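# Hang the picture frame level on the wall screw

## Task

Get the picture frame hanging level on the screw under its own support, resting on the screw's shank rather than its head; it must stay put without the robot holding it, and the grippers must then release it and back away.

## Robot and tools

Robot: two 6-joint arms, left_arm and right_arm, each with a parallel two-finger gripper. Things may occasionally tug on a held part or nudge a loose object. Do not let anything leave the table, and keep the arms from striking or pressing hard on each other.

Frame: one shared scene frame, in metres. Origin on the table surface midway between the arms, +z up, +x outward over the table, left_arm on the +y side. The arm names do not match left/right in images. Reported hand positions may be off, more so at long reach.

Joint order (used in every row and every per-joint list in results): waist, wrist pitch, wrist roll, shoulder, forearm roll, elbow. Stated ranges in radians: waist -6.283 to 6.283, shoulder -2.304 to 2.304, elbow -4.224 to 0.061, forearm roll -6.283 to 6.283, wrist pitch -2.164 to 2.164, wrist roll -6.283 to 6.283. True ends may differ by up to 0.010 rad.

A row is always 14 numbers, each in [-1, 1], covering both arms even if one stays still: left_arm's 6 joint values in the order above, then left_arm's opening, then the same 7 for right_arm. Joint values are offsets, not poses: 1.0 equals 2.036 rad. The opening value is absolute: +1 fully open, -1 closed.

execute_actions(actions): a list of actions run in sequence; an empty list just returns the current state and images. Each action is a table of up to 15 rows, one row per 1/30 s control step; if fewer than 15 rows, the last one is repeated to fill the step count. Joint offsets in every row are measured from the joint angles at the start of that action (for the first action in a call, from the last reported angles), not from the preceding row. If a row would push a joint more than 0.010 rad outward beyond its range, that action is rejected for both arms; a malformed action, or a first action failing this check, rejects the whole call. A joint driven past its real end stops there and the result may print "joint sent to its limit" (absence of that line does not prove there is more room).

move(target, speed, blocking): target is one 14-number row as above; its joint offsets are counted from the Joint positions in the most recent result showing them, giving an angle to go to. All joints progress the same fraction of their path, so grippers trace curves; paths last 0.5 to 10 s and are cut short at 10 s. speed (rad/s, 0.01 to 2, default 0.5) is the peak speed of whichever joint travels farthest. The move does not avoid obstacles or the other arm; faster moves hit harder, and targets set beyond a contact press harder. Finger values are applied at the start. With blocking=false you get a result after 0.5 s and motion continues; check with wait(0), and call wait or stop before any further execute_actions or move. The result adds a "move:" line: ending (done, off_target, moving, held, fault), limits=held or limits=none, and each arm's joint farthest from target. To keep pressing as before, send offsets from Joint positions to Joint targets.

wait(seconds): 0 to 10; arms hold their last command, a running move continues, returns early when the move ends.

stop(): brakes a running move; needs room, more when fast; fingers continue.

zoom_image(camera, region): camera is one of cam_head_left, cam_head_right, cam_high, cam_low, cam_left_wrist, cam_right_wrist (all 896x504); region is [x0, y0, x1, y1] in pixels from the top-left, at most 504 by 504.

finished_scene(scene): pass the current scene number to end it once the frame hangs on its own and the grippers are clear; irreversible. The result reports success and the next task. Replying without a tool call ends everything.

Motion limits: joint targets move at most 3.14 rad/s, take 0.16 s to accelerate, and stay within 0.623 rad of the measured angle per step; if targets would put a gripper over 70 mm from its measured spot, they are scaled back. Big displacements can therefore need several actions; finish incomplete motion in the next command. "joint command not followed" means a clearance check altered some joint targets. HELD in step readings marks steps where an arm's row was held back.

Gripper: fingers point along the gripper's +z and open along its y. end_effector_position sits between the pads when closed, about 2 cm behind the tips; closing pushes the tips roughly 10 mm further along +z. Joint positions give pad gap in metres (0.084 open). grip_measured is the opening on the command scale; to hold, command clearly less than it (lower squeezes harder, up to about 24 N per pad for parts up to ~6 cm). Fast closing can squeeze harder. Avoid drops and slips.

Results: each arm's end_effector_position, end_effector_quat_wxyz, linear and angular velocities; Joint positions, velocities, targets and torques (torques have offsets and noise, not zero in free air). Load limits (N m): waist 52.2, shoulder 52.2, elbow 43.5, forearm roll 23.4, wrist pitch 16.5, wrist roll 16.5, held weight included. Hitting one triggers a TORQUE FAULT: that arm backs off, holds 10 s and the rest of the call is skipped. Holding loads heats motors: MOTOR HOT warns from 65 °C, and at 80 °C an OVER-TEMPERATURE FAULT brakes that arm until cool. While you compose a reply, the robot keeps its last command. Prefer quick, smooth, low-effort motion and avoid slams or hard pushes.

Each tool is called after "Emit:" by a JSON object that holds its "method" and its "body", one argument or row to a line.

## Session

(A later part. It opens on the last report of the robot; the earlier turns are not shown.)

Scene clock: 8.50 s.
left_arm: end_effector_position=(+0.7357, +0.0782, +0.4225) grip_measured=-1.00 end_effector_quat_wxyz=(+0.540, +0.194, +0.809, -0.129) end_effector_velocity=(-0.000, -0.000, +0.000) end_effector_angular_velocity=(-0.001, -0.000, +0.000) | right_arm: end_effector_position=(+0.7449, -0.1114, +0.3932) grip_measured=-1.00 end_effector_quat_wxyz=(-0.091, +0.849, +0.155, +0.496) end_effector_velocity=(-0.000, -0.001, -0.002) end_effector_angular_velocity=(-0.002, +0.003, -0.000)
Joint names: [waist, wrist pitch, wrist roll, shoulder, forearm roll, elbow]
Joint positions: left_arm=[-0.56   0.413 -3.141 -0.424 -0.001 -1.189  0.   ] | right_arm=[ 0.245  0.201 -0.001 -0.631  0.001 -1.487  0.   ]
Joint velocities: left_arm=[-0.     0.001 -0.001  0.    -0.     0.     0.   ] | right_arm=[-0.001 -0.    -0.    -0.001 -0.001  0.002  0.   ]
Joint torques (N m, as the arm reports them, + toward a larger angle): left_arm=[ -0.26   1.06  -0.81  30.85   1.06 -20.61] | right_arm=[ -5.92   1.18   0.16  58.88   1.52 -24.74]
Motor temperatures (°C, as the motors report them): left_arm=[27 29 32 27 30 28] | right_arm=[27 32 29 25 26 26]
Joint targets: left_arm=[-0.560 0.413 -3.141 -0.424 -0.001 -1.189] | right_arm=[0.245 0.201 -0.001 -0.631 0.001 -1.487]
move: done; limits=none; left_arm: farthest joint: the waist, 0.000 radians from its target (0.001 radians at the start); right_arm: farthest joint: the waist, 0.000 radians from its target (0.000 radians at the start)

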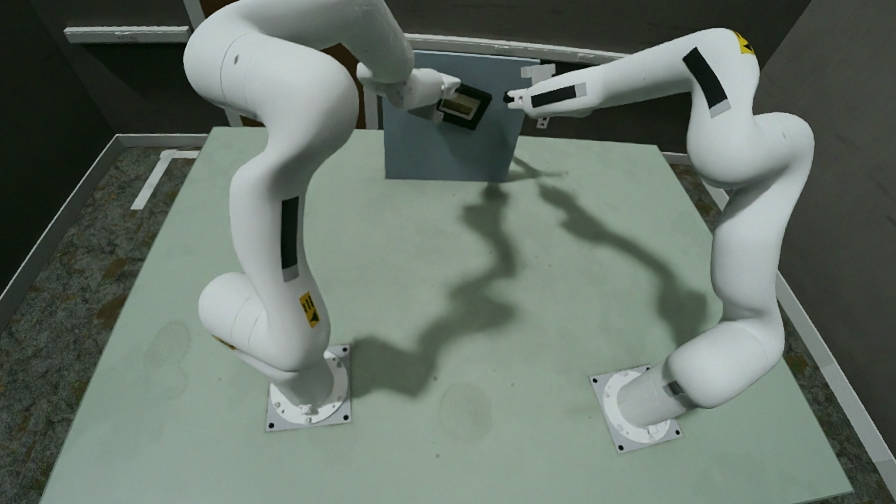

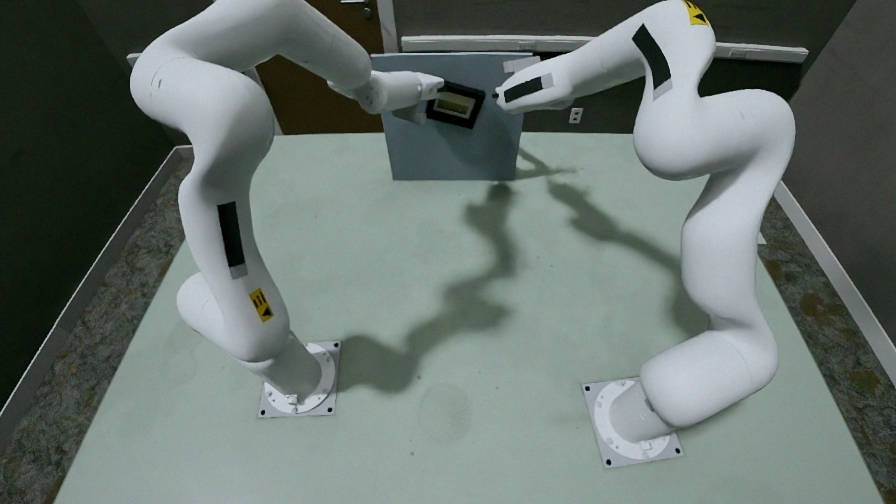

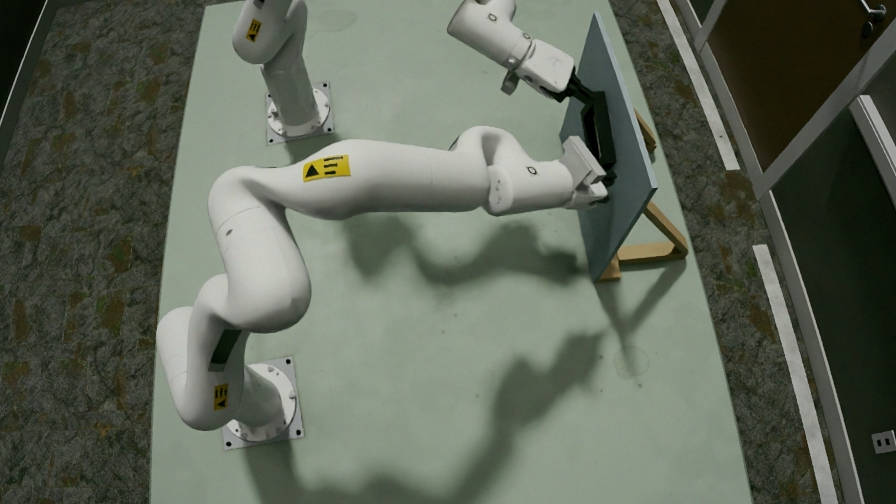

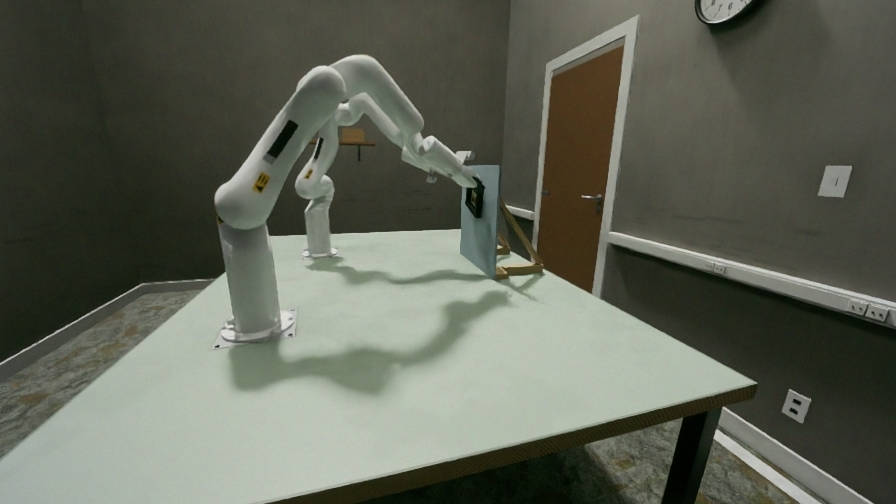

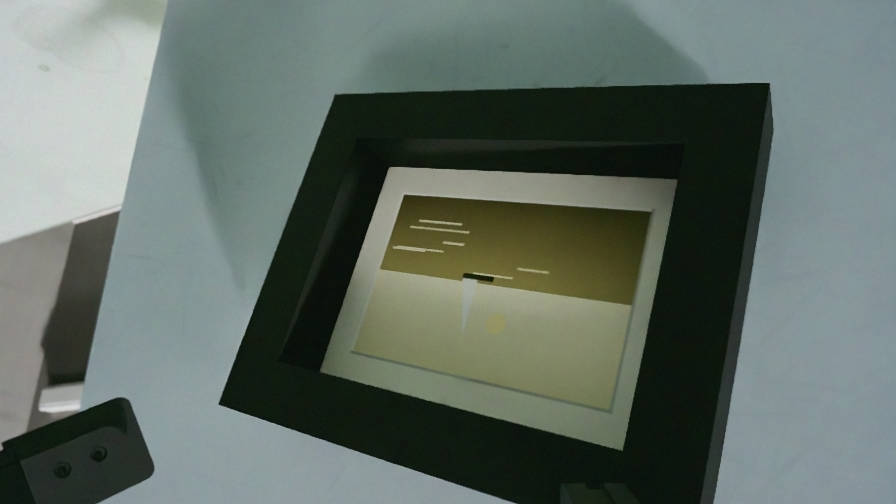

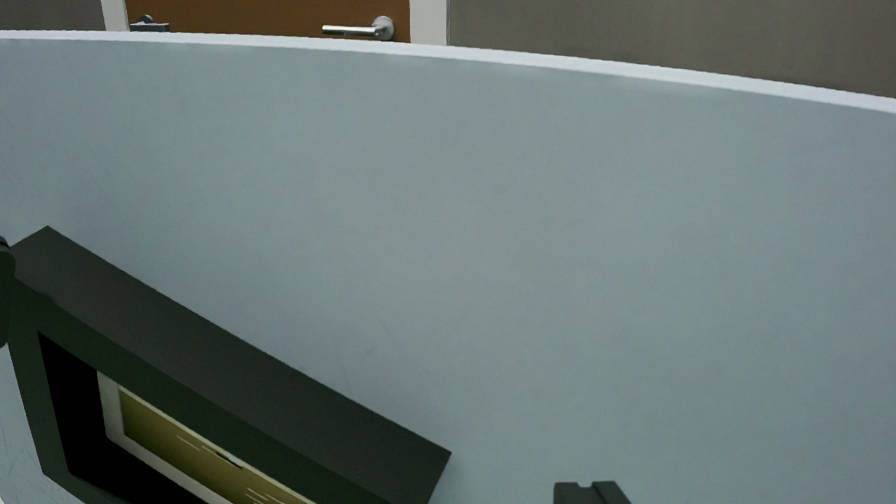

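Tip passed in front of the frame. Raise, extend 4 cm, press again.

Emit:
{"method": "move", "body": {
  "target": [0,0.11,0,-0.045,0,-0.063,-1, 0,0,0,0,0,0,-1],
  "speed": 0.4
}}

Emit:
{"method": "move", "body": {
  "target": [0,-0.13,0,0,0,0,-1, 0,0,0,0,0,0,-1],
  "speed": 0.2
}}

Emit:
{"method": "zoom_image", "body": {
  "camera": "cam_head_right",
  "region": [340, 30, 560, 190]
}}

Scene clock: 19.43 s.
left_arm: end_effector_position=(+0.7634, +0.0608, +0.4325) grip_measured=-1.00 end_effector_quat_wxyz=(+0.601, +0.185, +0.764, -0.145) end_effector_velocity=(-0.000, -0.000, +0.000) end_effector_angular_velocity=(+0.001, -0.001, -0.001) | right_arm: end_effector_position=(+0.7449, -0.1114, +0.3932) grip_measured=-1.00 end_effector_quat_wxyz=(-0.091, +0.849, +0.155, +0.496) end_effector_velocity=(-0.000, +0.000, -0.002) end_effector_angular_velocity=(-0.002, +0.002, +0.001)
Joint names: [waist, wrist pitch, wrist roll, shoulder, forearm roll, elbow]
Joint positions: left_arm=[-0.564  0.599 -3.14  -0.502  0.    -1.236  0.   ] | right_arm=[ 0.245  0.201 -0.001 -0.631  0.001 -1.487  0.   ]
Joint velocities: left_arm=[-0.     0.001  0.001  0.     0.    -0.     0.   ] | right_arm=[ 0.    -0.    -0.002 -0.001 -0.     0.002  0.   ]
Joint torques (N m, as the arm reports them, + toward a larger angle): left_arm=[  0.23   1.2   -0.8   33.66   1.29 -20.03] | right_arm=[ -6.11   1.21   0.2   59.6    1.6  -24.93]
Motor temperatures (°C, as the motors report them): left_arm=[27 29 32 27 30 28] | right_arm=[27 32 29 25 26 26]
Joint targets: left_arm=[-0.564 0.599 -3.140 -0.502 0.000 -1.236] | right_arm=[0.245 0.201 -0.001 -0.631 0.001 -1.487]
TORQUE FAULT: the external load on the elbow of the left arm reached its load limit, and that arm stopped for 10 seconds. That time counts as 19 of the actions that you can send in this scene. A torque fault stops only its own arm. That arm's remaining commands of this call were not run. The elbow of that arm moved back by up to 3 degrees. That arm holds there, with its grip as last carried out, and accepts commands again: back off and push less far. That arm stops again, at the same cost, whenever a joint's load reaches its limit.
move: fault (left_arm); limits=none; left_arm: farthest joint: the elbow, 0.081 radians from its target (0.128 radians at the start); right_arm: farthest joint: the waist, 0.000 radians from its target (0.000 radians at the start)

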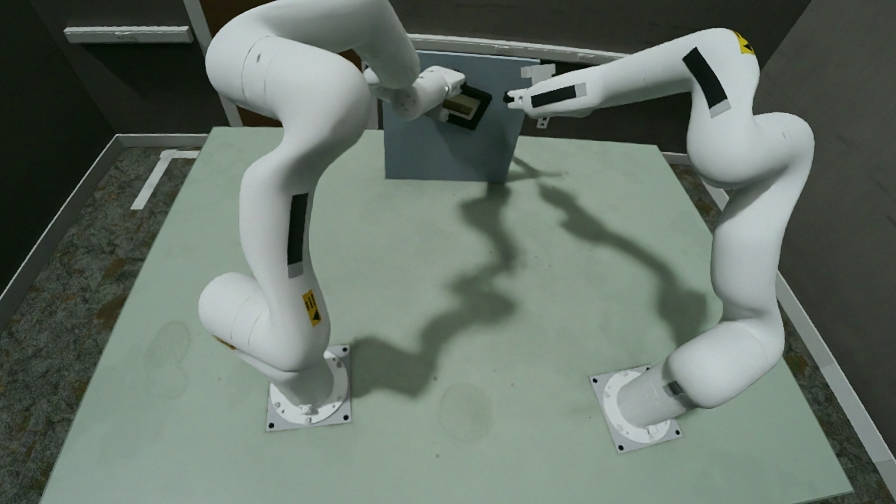

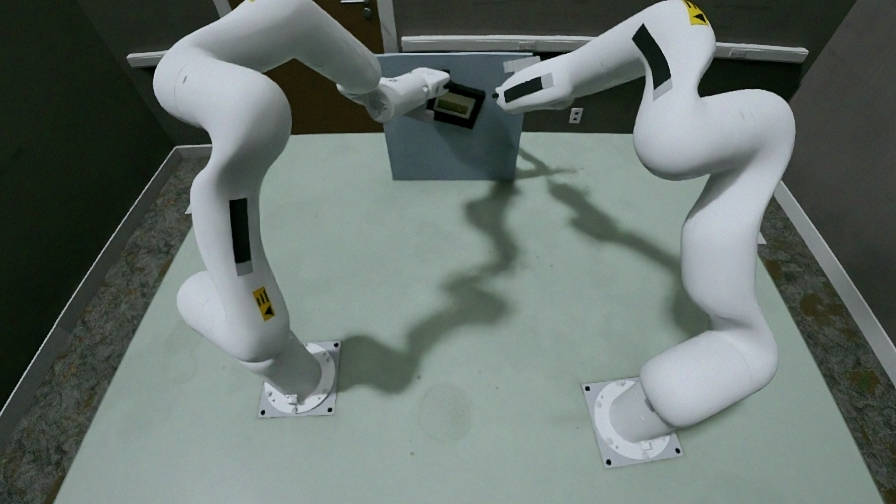

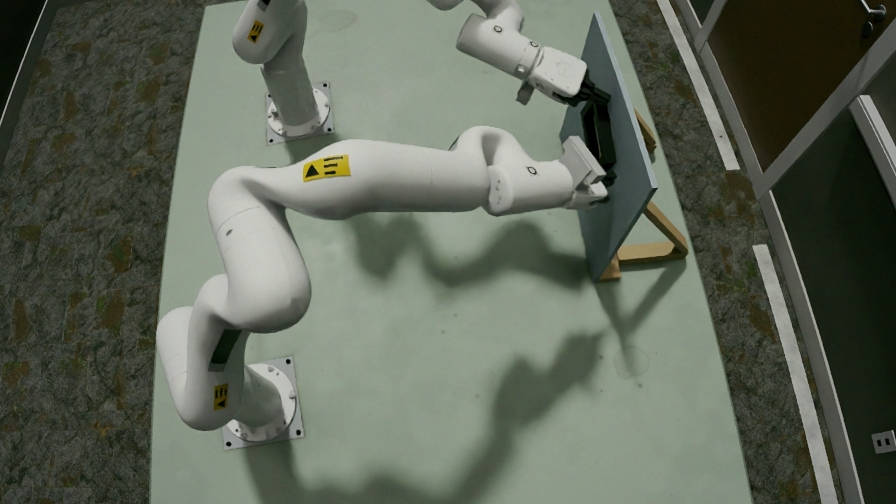

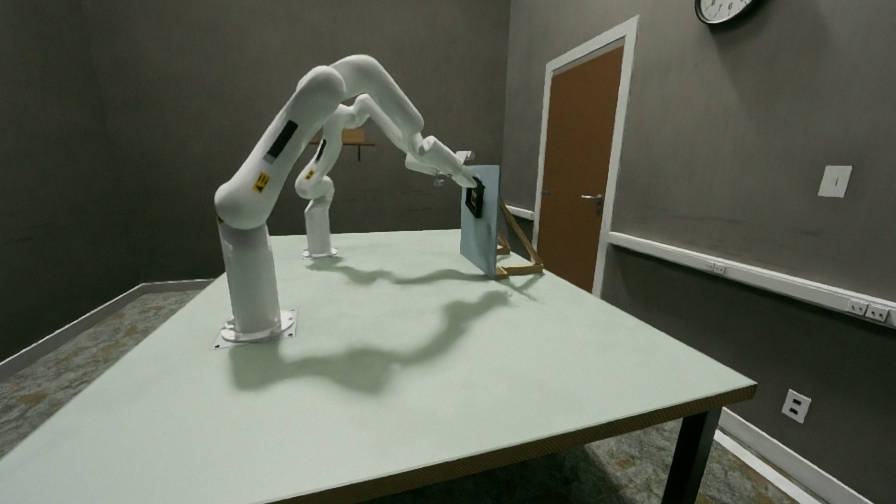

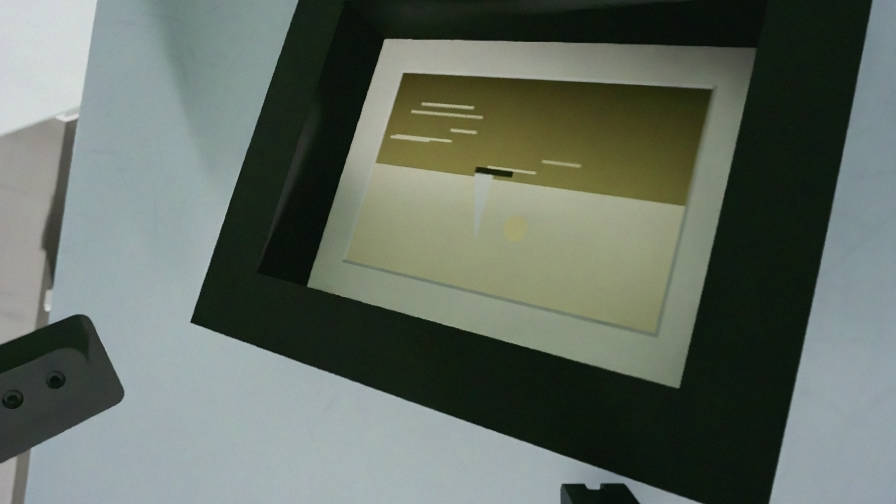

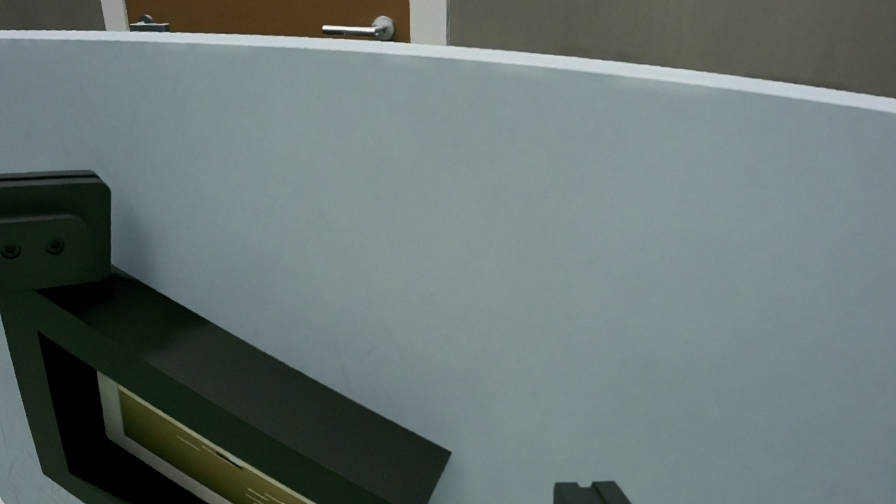

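not run: a fault stop came before this call.

Region (340, 30, 560, 190) of cam_head_right's 896x504 image, scaled by 2.291, with more detail than that image has; it fills the top 367 rows of this view, and the rest is white.

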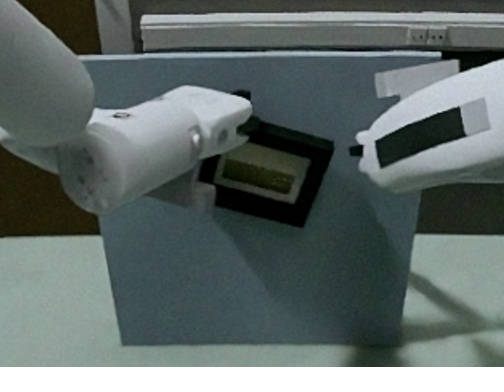

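Emit:
{"method": "move", "body": {
  "target": [0,-0.06,0,0,0,0,-1, 0,0,0,0,0,0,-1],
  "speed": 0.15
}}

Emit:
{"method": "zoom_image", "body": {
  "camera": "cam_head_right",
  "region": [340, 30, 560, 190]
}}

Scene clock: 20.73 s.
left_arm: end_effector_position=(+0.7576, +0.0645, +0.4101) grip_measured=-1.00 end_effector_quat_wxyz=(+0.560, +0.192, +0.795, -0.135) end_effector_velocity=(-0.000, -0.000, -0.000) end_effector_angular_velocity=(+0.000, -0.001, -0.002) | right_arm: end_effector_position=(+0.7449, -0.1114, +0.3933) grip_measured=-1.00 end_effector_quat_wxyz=(-0.091, +0.849, +0.155, +0.496) end_effector_velocity=(-0.000, +0.001, +0.001) end_effector_angular_velocity=(+0.003, -0.000, -0.001)
Joint names: [waist, wrist pitch, wrist roll, shoulder, forearm roll, elbow]
Joint positions: left_arm=[-0.563  0.486 -3.14  -0.501 -0.    -1.241  0.   ] | right_arm=[ 0.244  0.201 -0.001 -0.631  0.001 -1.487  0.   ]
Joint velocities: left_arm=[-0.     0.001 -0.    -0.     0.002  0.001  0.   ] | right_arm=[ 0.001 -0.     0.003  0.001  0.    -0.001  0.   ]
Joint torques (N m, as the arm reports them, + toward a larger angle): left_arm=[-16.71  -3.54  -1.04  14.5    3.19  -2.86] | right_arm=[ -4.99   1.17   0.2   56.99   1.59 -24.89]
Motor temperatures (°C, as the motors report them): left_arm=[27 29 32 27 30 28] | right_arm=[27 32 29 25 26 26]
Joint targets: left_arm=[-0.564 0.477 -3.140 -0.502 0.000 -1.236] | right_arm=[0.245 0.201 -0.001 -0.631 0.001 -1.487]
move: done; limits=none; left_arm: farthest joint: the wrist pitch, 0.010 radians from its target (0.123 radians at the start); right_arm: farthest joint: the waist, 0.001 radians from its target (0.000 radians at the start)

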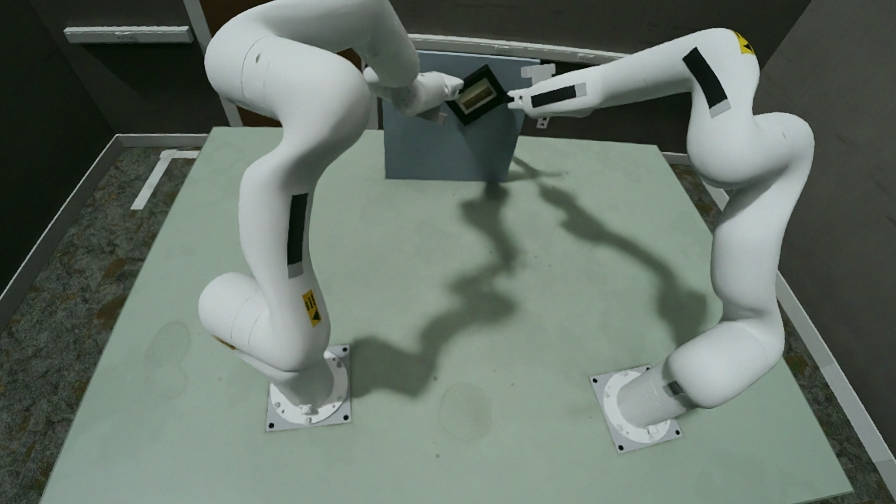

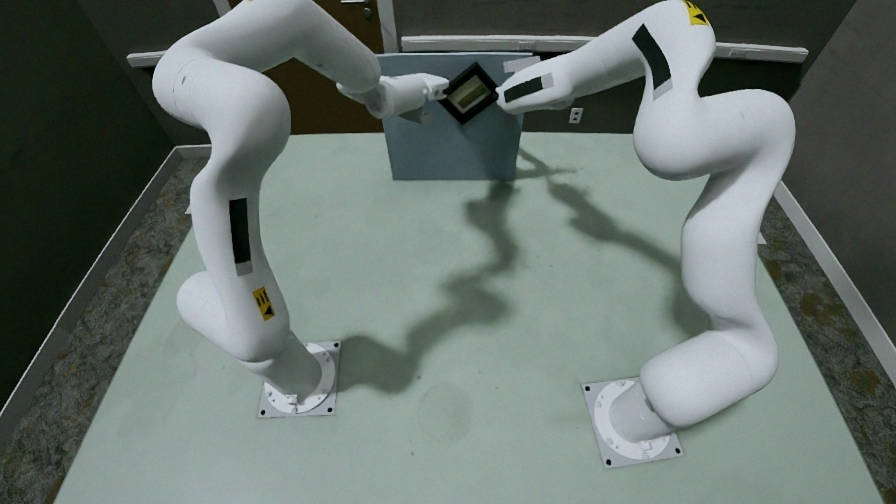

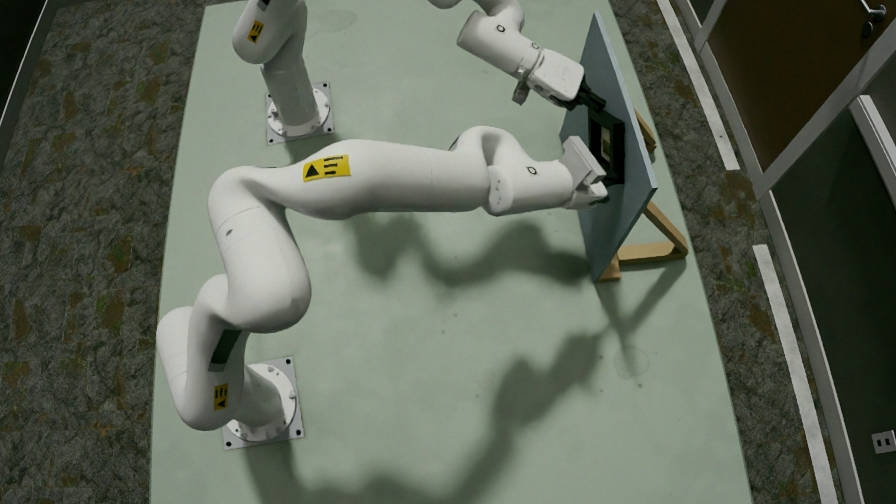

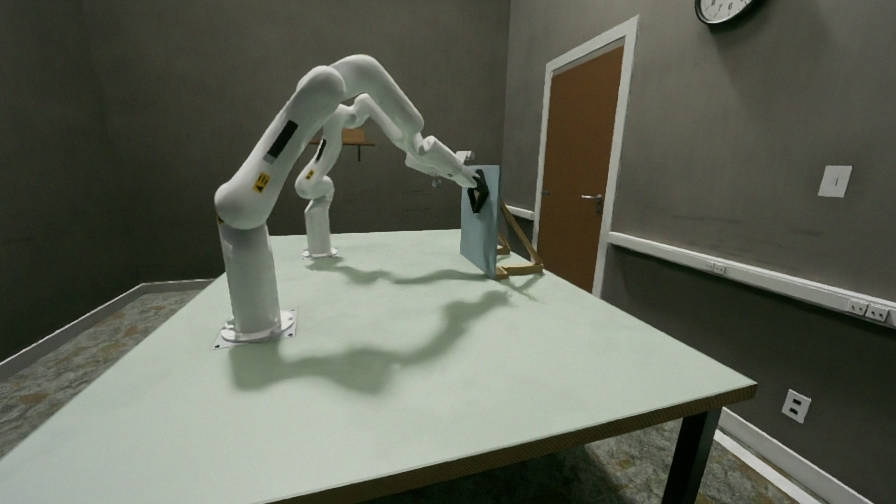

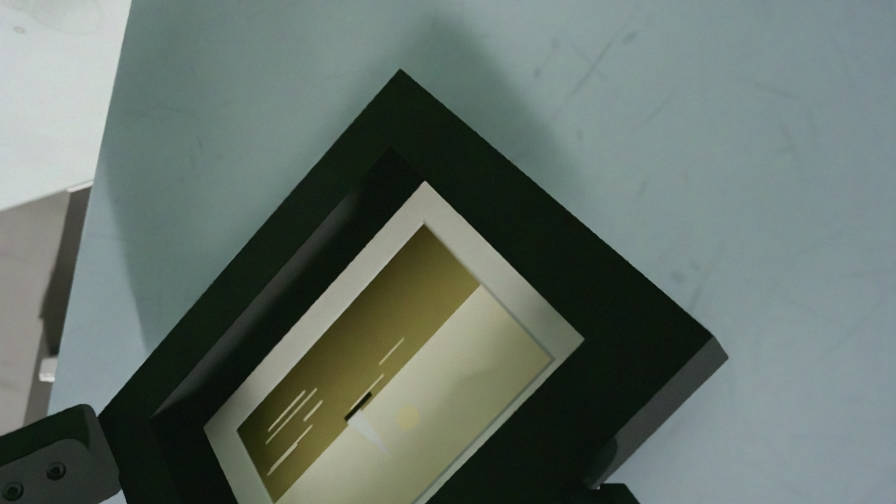

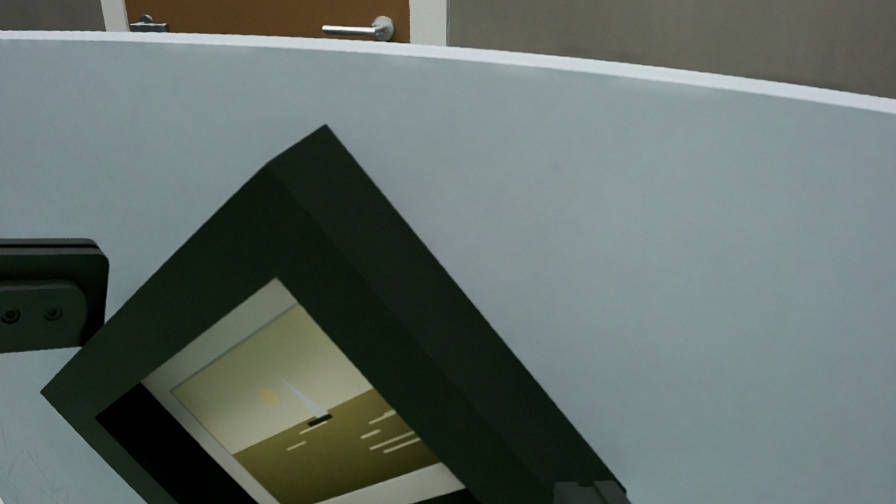

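Region (340, 30, 560, 190) of cam_head_right's 896x504 image, scaled by 2.291, with more detail than that image has; it fills the top 367 rows of this view, and the rest is white.

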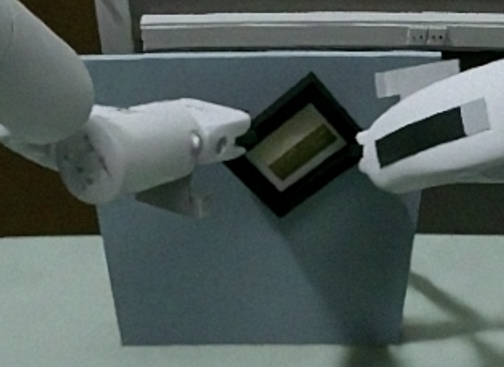

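Emit:
{"method": "move", "body": {
  "target": [0,0.045,0,0,0,0,-1, 0,0,0,0,0,0,-1],
  "speed": 0.1
}}

Emit:
{"method": "zoom_image", "body": {
  "camera": "cam_head_right",
  "region": [340, 30, 560, 190]
}}

Scene clock: 22.17 s.
left_arm: end_effector_position=(+0.7635, +0.0615, +0.4314) grip_measured=-1.00 end_effector_quat_wxyz=(+0.595, +0.186, +0.769, -0.143) end_effector_velocity=(+0.000, -0.000, +0.001) end_effector_angular_velocity=(-0.002, -0.000, +0.000) | right_arm: end_effector_position=(+0.7449, -0.1114, +0.3933) grip_measured=-1.00 end_effector_quat_wxyz=(-0.091, +0.849, +0.155, +0.496) end_effector_velocity=(-0.000, +0.001, -0.000) end_effector_angular_velocity=(+0.001, +0.001, +0.000)
Joint names: [waist, wrist pitch, wrist roll, shoulder, forearm roll, elbow]
Joint positions: left_arm=[-0.563  0.578 -3.14  -0.501 -0.    -1.241  0.   ] | right_arm=[ 0.244  0.201 -0.001 -0.631  0.001 -1.487  0.   ]
Joint velocities: left_arm=[ 0.     0.001 -0.002 -0.     0.    -0.001  0.   ] | right_arm=[ 0.001  0.     0.001 -0.001 -0.    -0.     0.   ]
Joint torques (N m, as the arm reports them, + toward a larger angle): left_arm=[  0.81   1.16  -0.75  33.66   1.09 -20.48] | right_arm=[ -6.08   1.2    0.17  59.42   1.54 -24.78]
Motor temperatures (°C, as the motors report them): left_arm=[27 29 32 27 30 28] | right_arm=[27 32 29 25 26 26]
Joint targets: left_arm=[-0.563 0.578 -3.140 -0.501 -0.000 -1.241] | right_arm=[0.244 0.201 -0.001 -0.631 0.001 -1.487]
move: done; limits=none; left_arm: farthest joint: the waist, 0.000 radians from its target (0.000 radians at the start); right_arm: farthest joint: the waist, 0.000 radians from its target (0.000 radians at the start)

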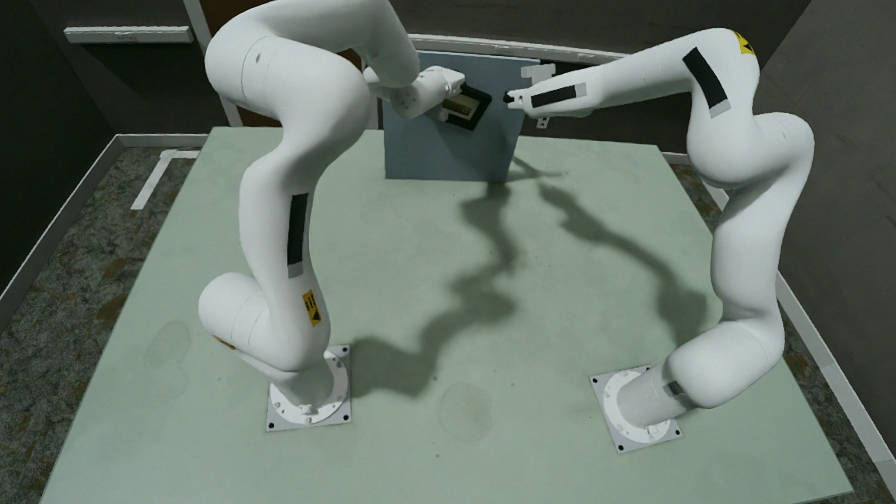

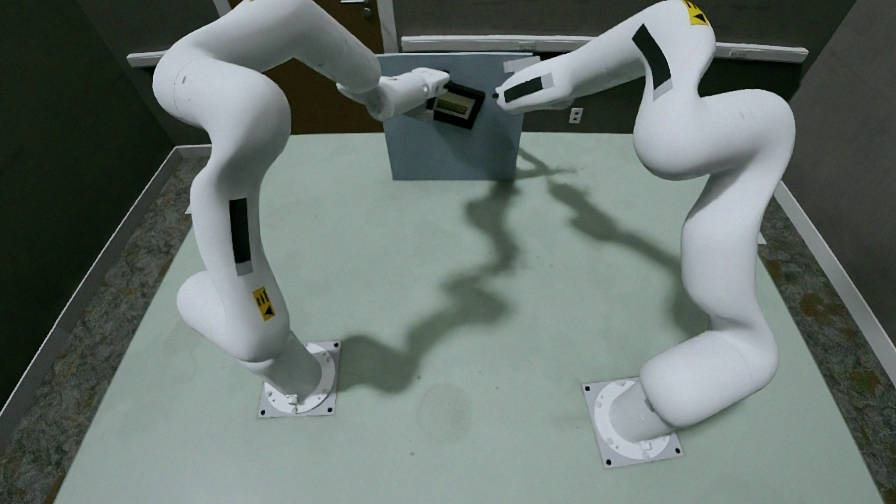

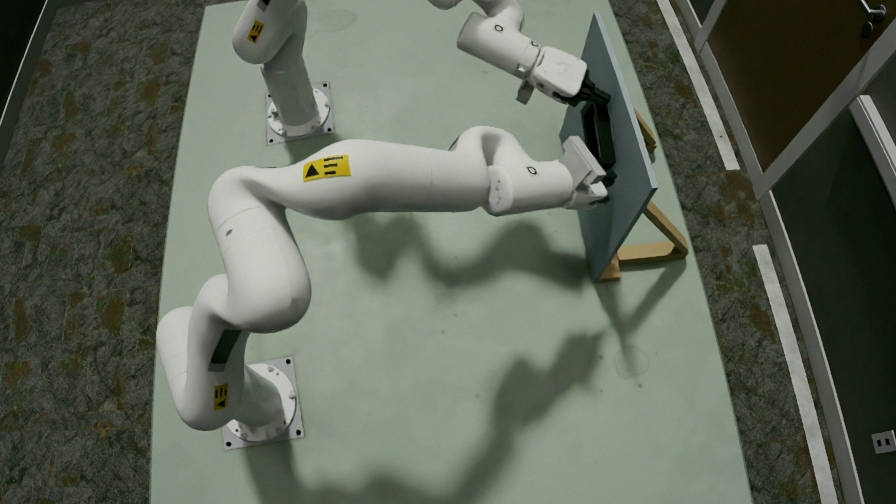

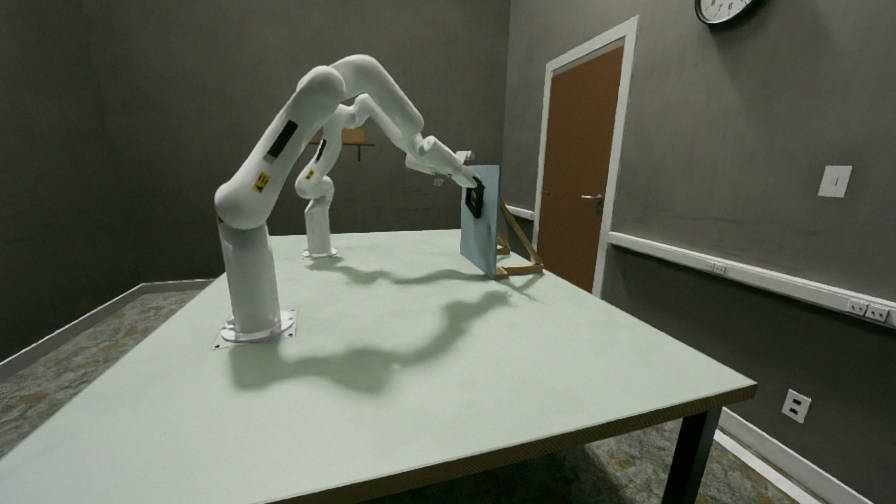

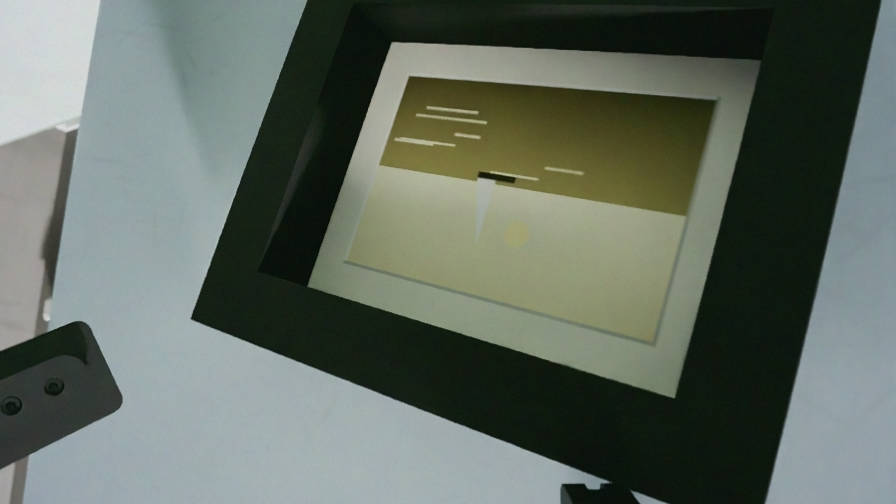

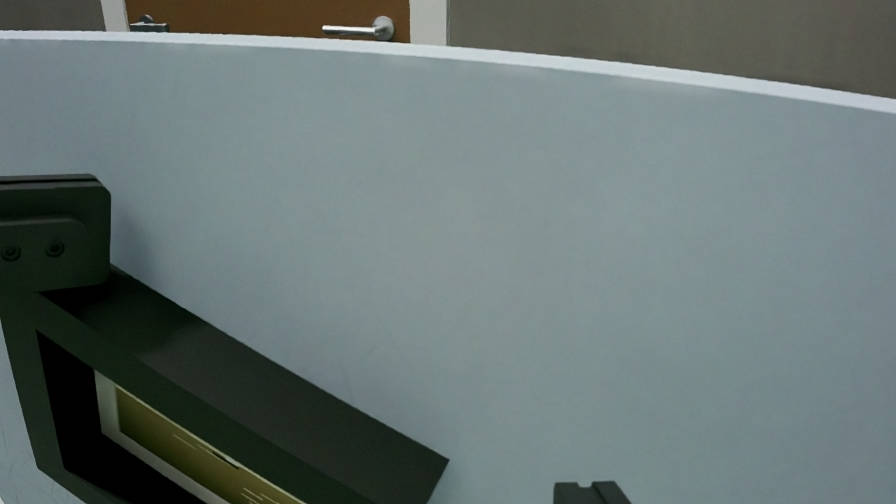

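Region (340, 30, 560, 190) of cam_head_right's 896x504 image, scaled by 2.291, with more detail than that image has; it fills the top 367 rows of this view, and the rest is white.

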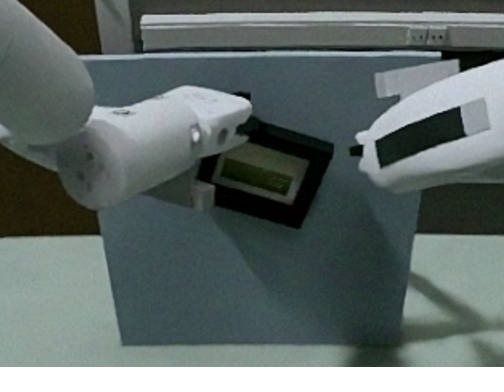

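Emit:
{"method": "move", "body": {
  "target": [0,-0.015,0,0,0,0,-1, 0.02,0,0,0,0,0,-1],
  "speed": 0.1
}}

Emit:
{"method": "zoom_image", "body": {
  "camera": "cam_head_right",
  "region": [340, 30, 560, 190]
}}

Scene clock: 23.13 s.
left_arm: end_effector_position=(+0.7617, +0.0624, +0.4243) grip_measured=-1.00 end_effector_quat_wxyz=(+0.584, +0.188, +0.777, -0.140) end_effector_velocity=(-0.000, -0.000, +0.000) end_effector_angular_velocity=(-0.000, -0.000, -0.001) | right_arm: end_effector_position=(+0.7319, -0.0790, +0.3933) grip_measured=-1.00 end_effector_quat_wxyz=(-0.101, +0.846, +0.172, +0.494) end_effector_velocity=(-0.001, +0.001, -0.000) end_effector_angular_velocity=(+0.000, +0.001, +0.002)
Joint names: [waist, wrist pitch, wrist roll, shoulder, forearm roll, elbow]
Joint positions: left_arm=[-0.563  0.547 -3.14  -0.501 -0.    -1.241  0.   ] | right_arm=[ 0.285  0.201 -0.001 -0.631  0.001 -1.487  0.   ]
Joint velocities: left_arm=[-0.     0.    -0.001  0.     0.001 -0.     0.   ] | right_arm=[ 0.002 -0.     0.001  0.    -0.001  0.001  0.   ]
Joint torques (N m, as the arm reports them, + toward a larger angle): left_arm=[  0.31   0.93  -0.8   31.29   1.24 -19.3 ] | right_arm=[ -6.66   1.15   0.17  59.31   1.71 -25.13]
Motor temperatures (°C, as the motors report them): left_arm=[27 29 32 27 30 28] | right_arm=[27 32 29 25 26 26]
Joint targets: left_arm=[-0.563 0.547 -3.140 -0.501 -0.000 -1.241] | right_arm=[0.285 0.201 -0.001 -0.631 0.001 -1.487]
move: done; limits=none; left_arm: farthest joint: the waist, 0.000 radians from its target (0.000 radians at the start); right_arm: farthest joint: the waist, 0.000 radians from its target (0.040 radians at the start)

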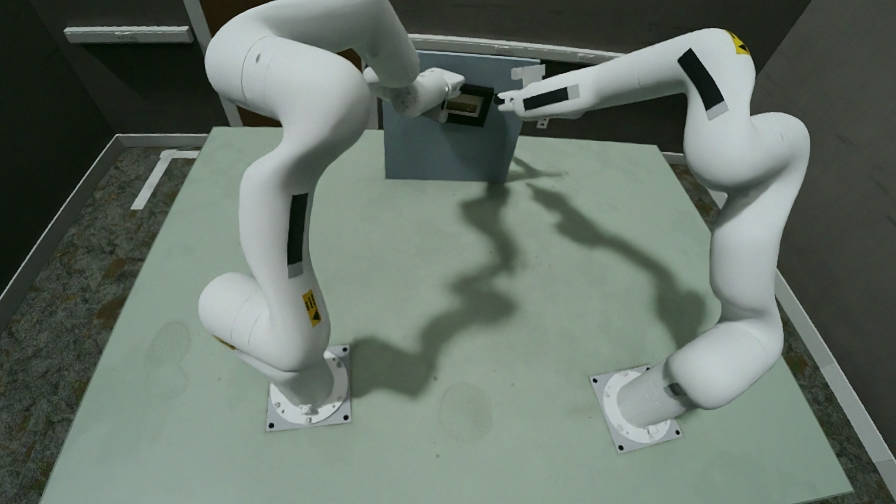

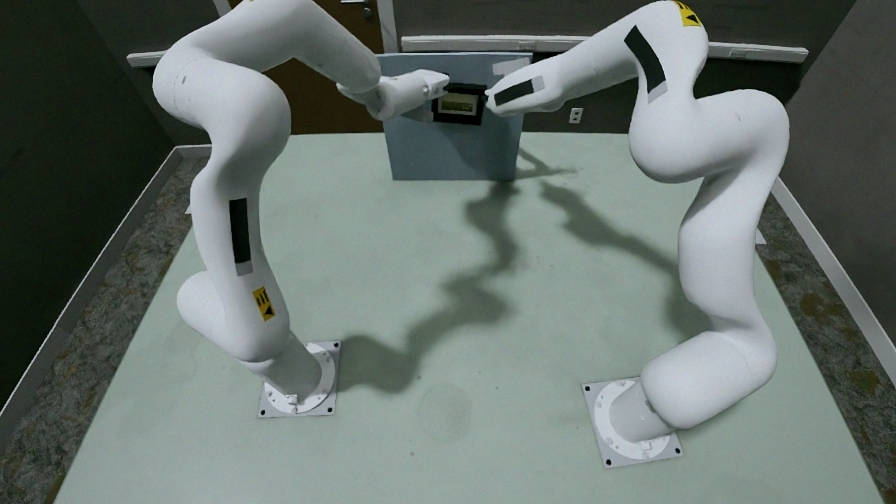

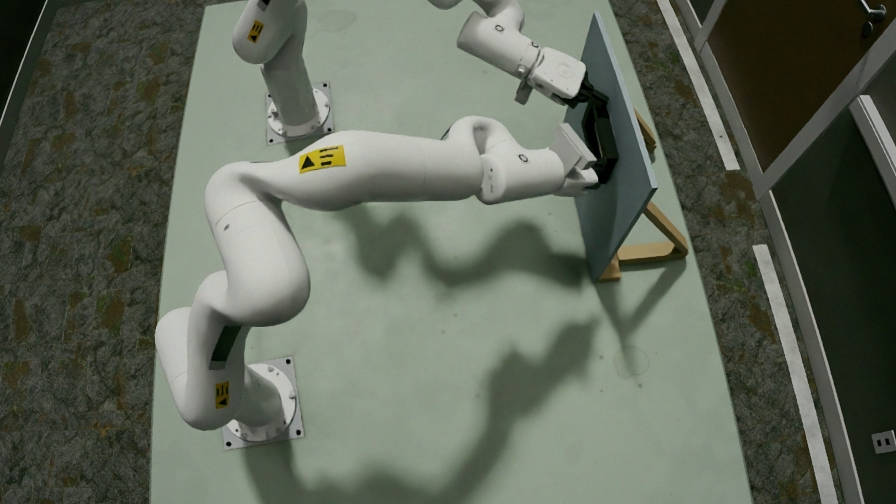

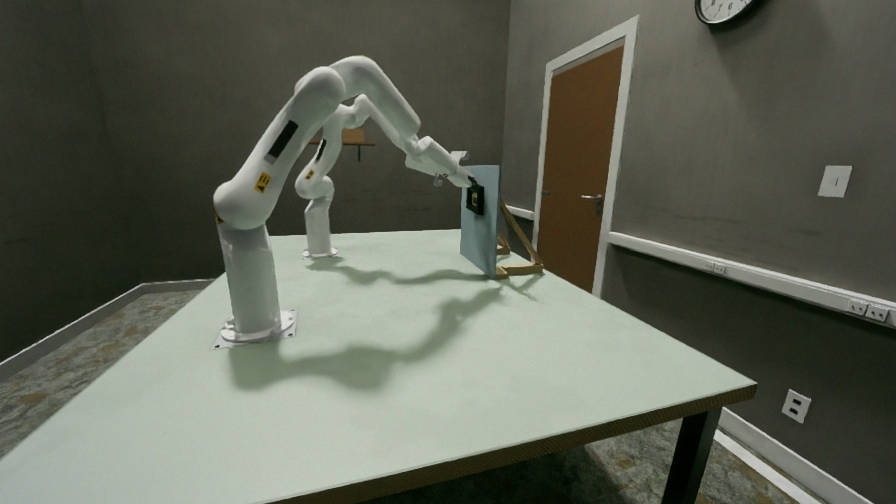

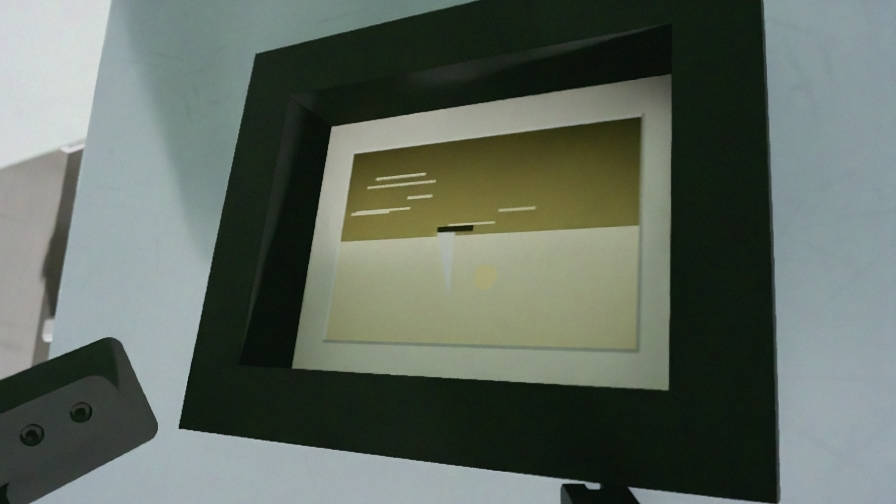

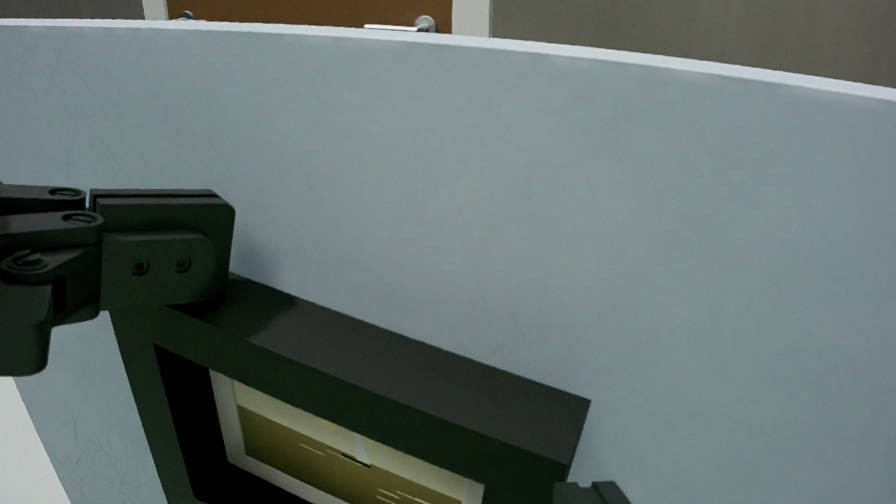

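Region (340, 30, 560, 190) of cam_head_right's 896x504 image, scaled by 2.291, with more detail than that image has; it fills the top 367 rows of this view, and the rest is white.

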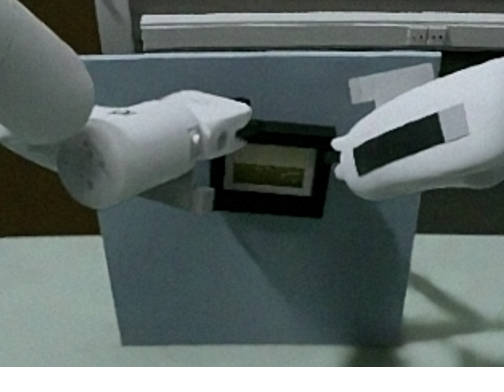

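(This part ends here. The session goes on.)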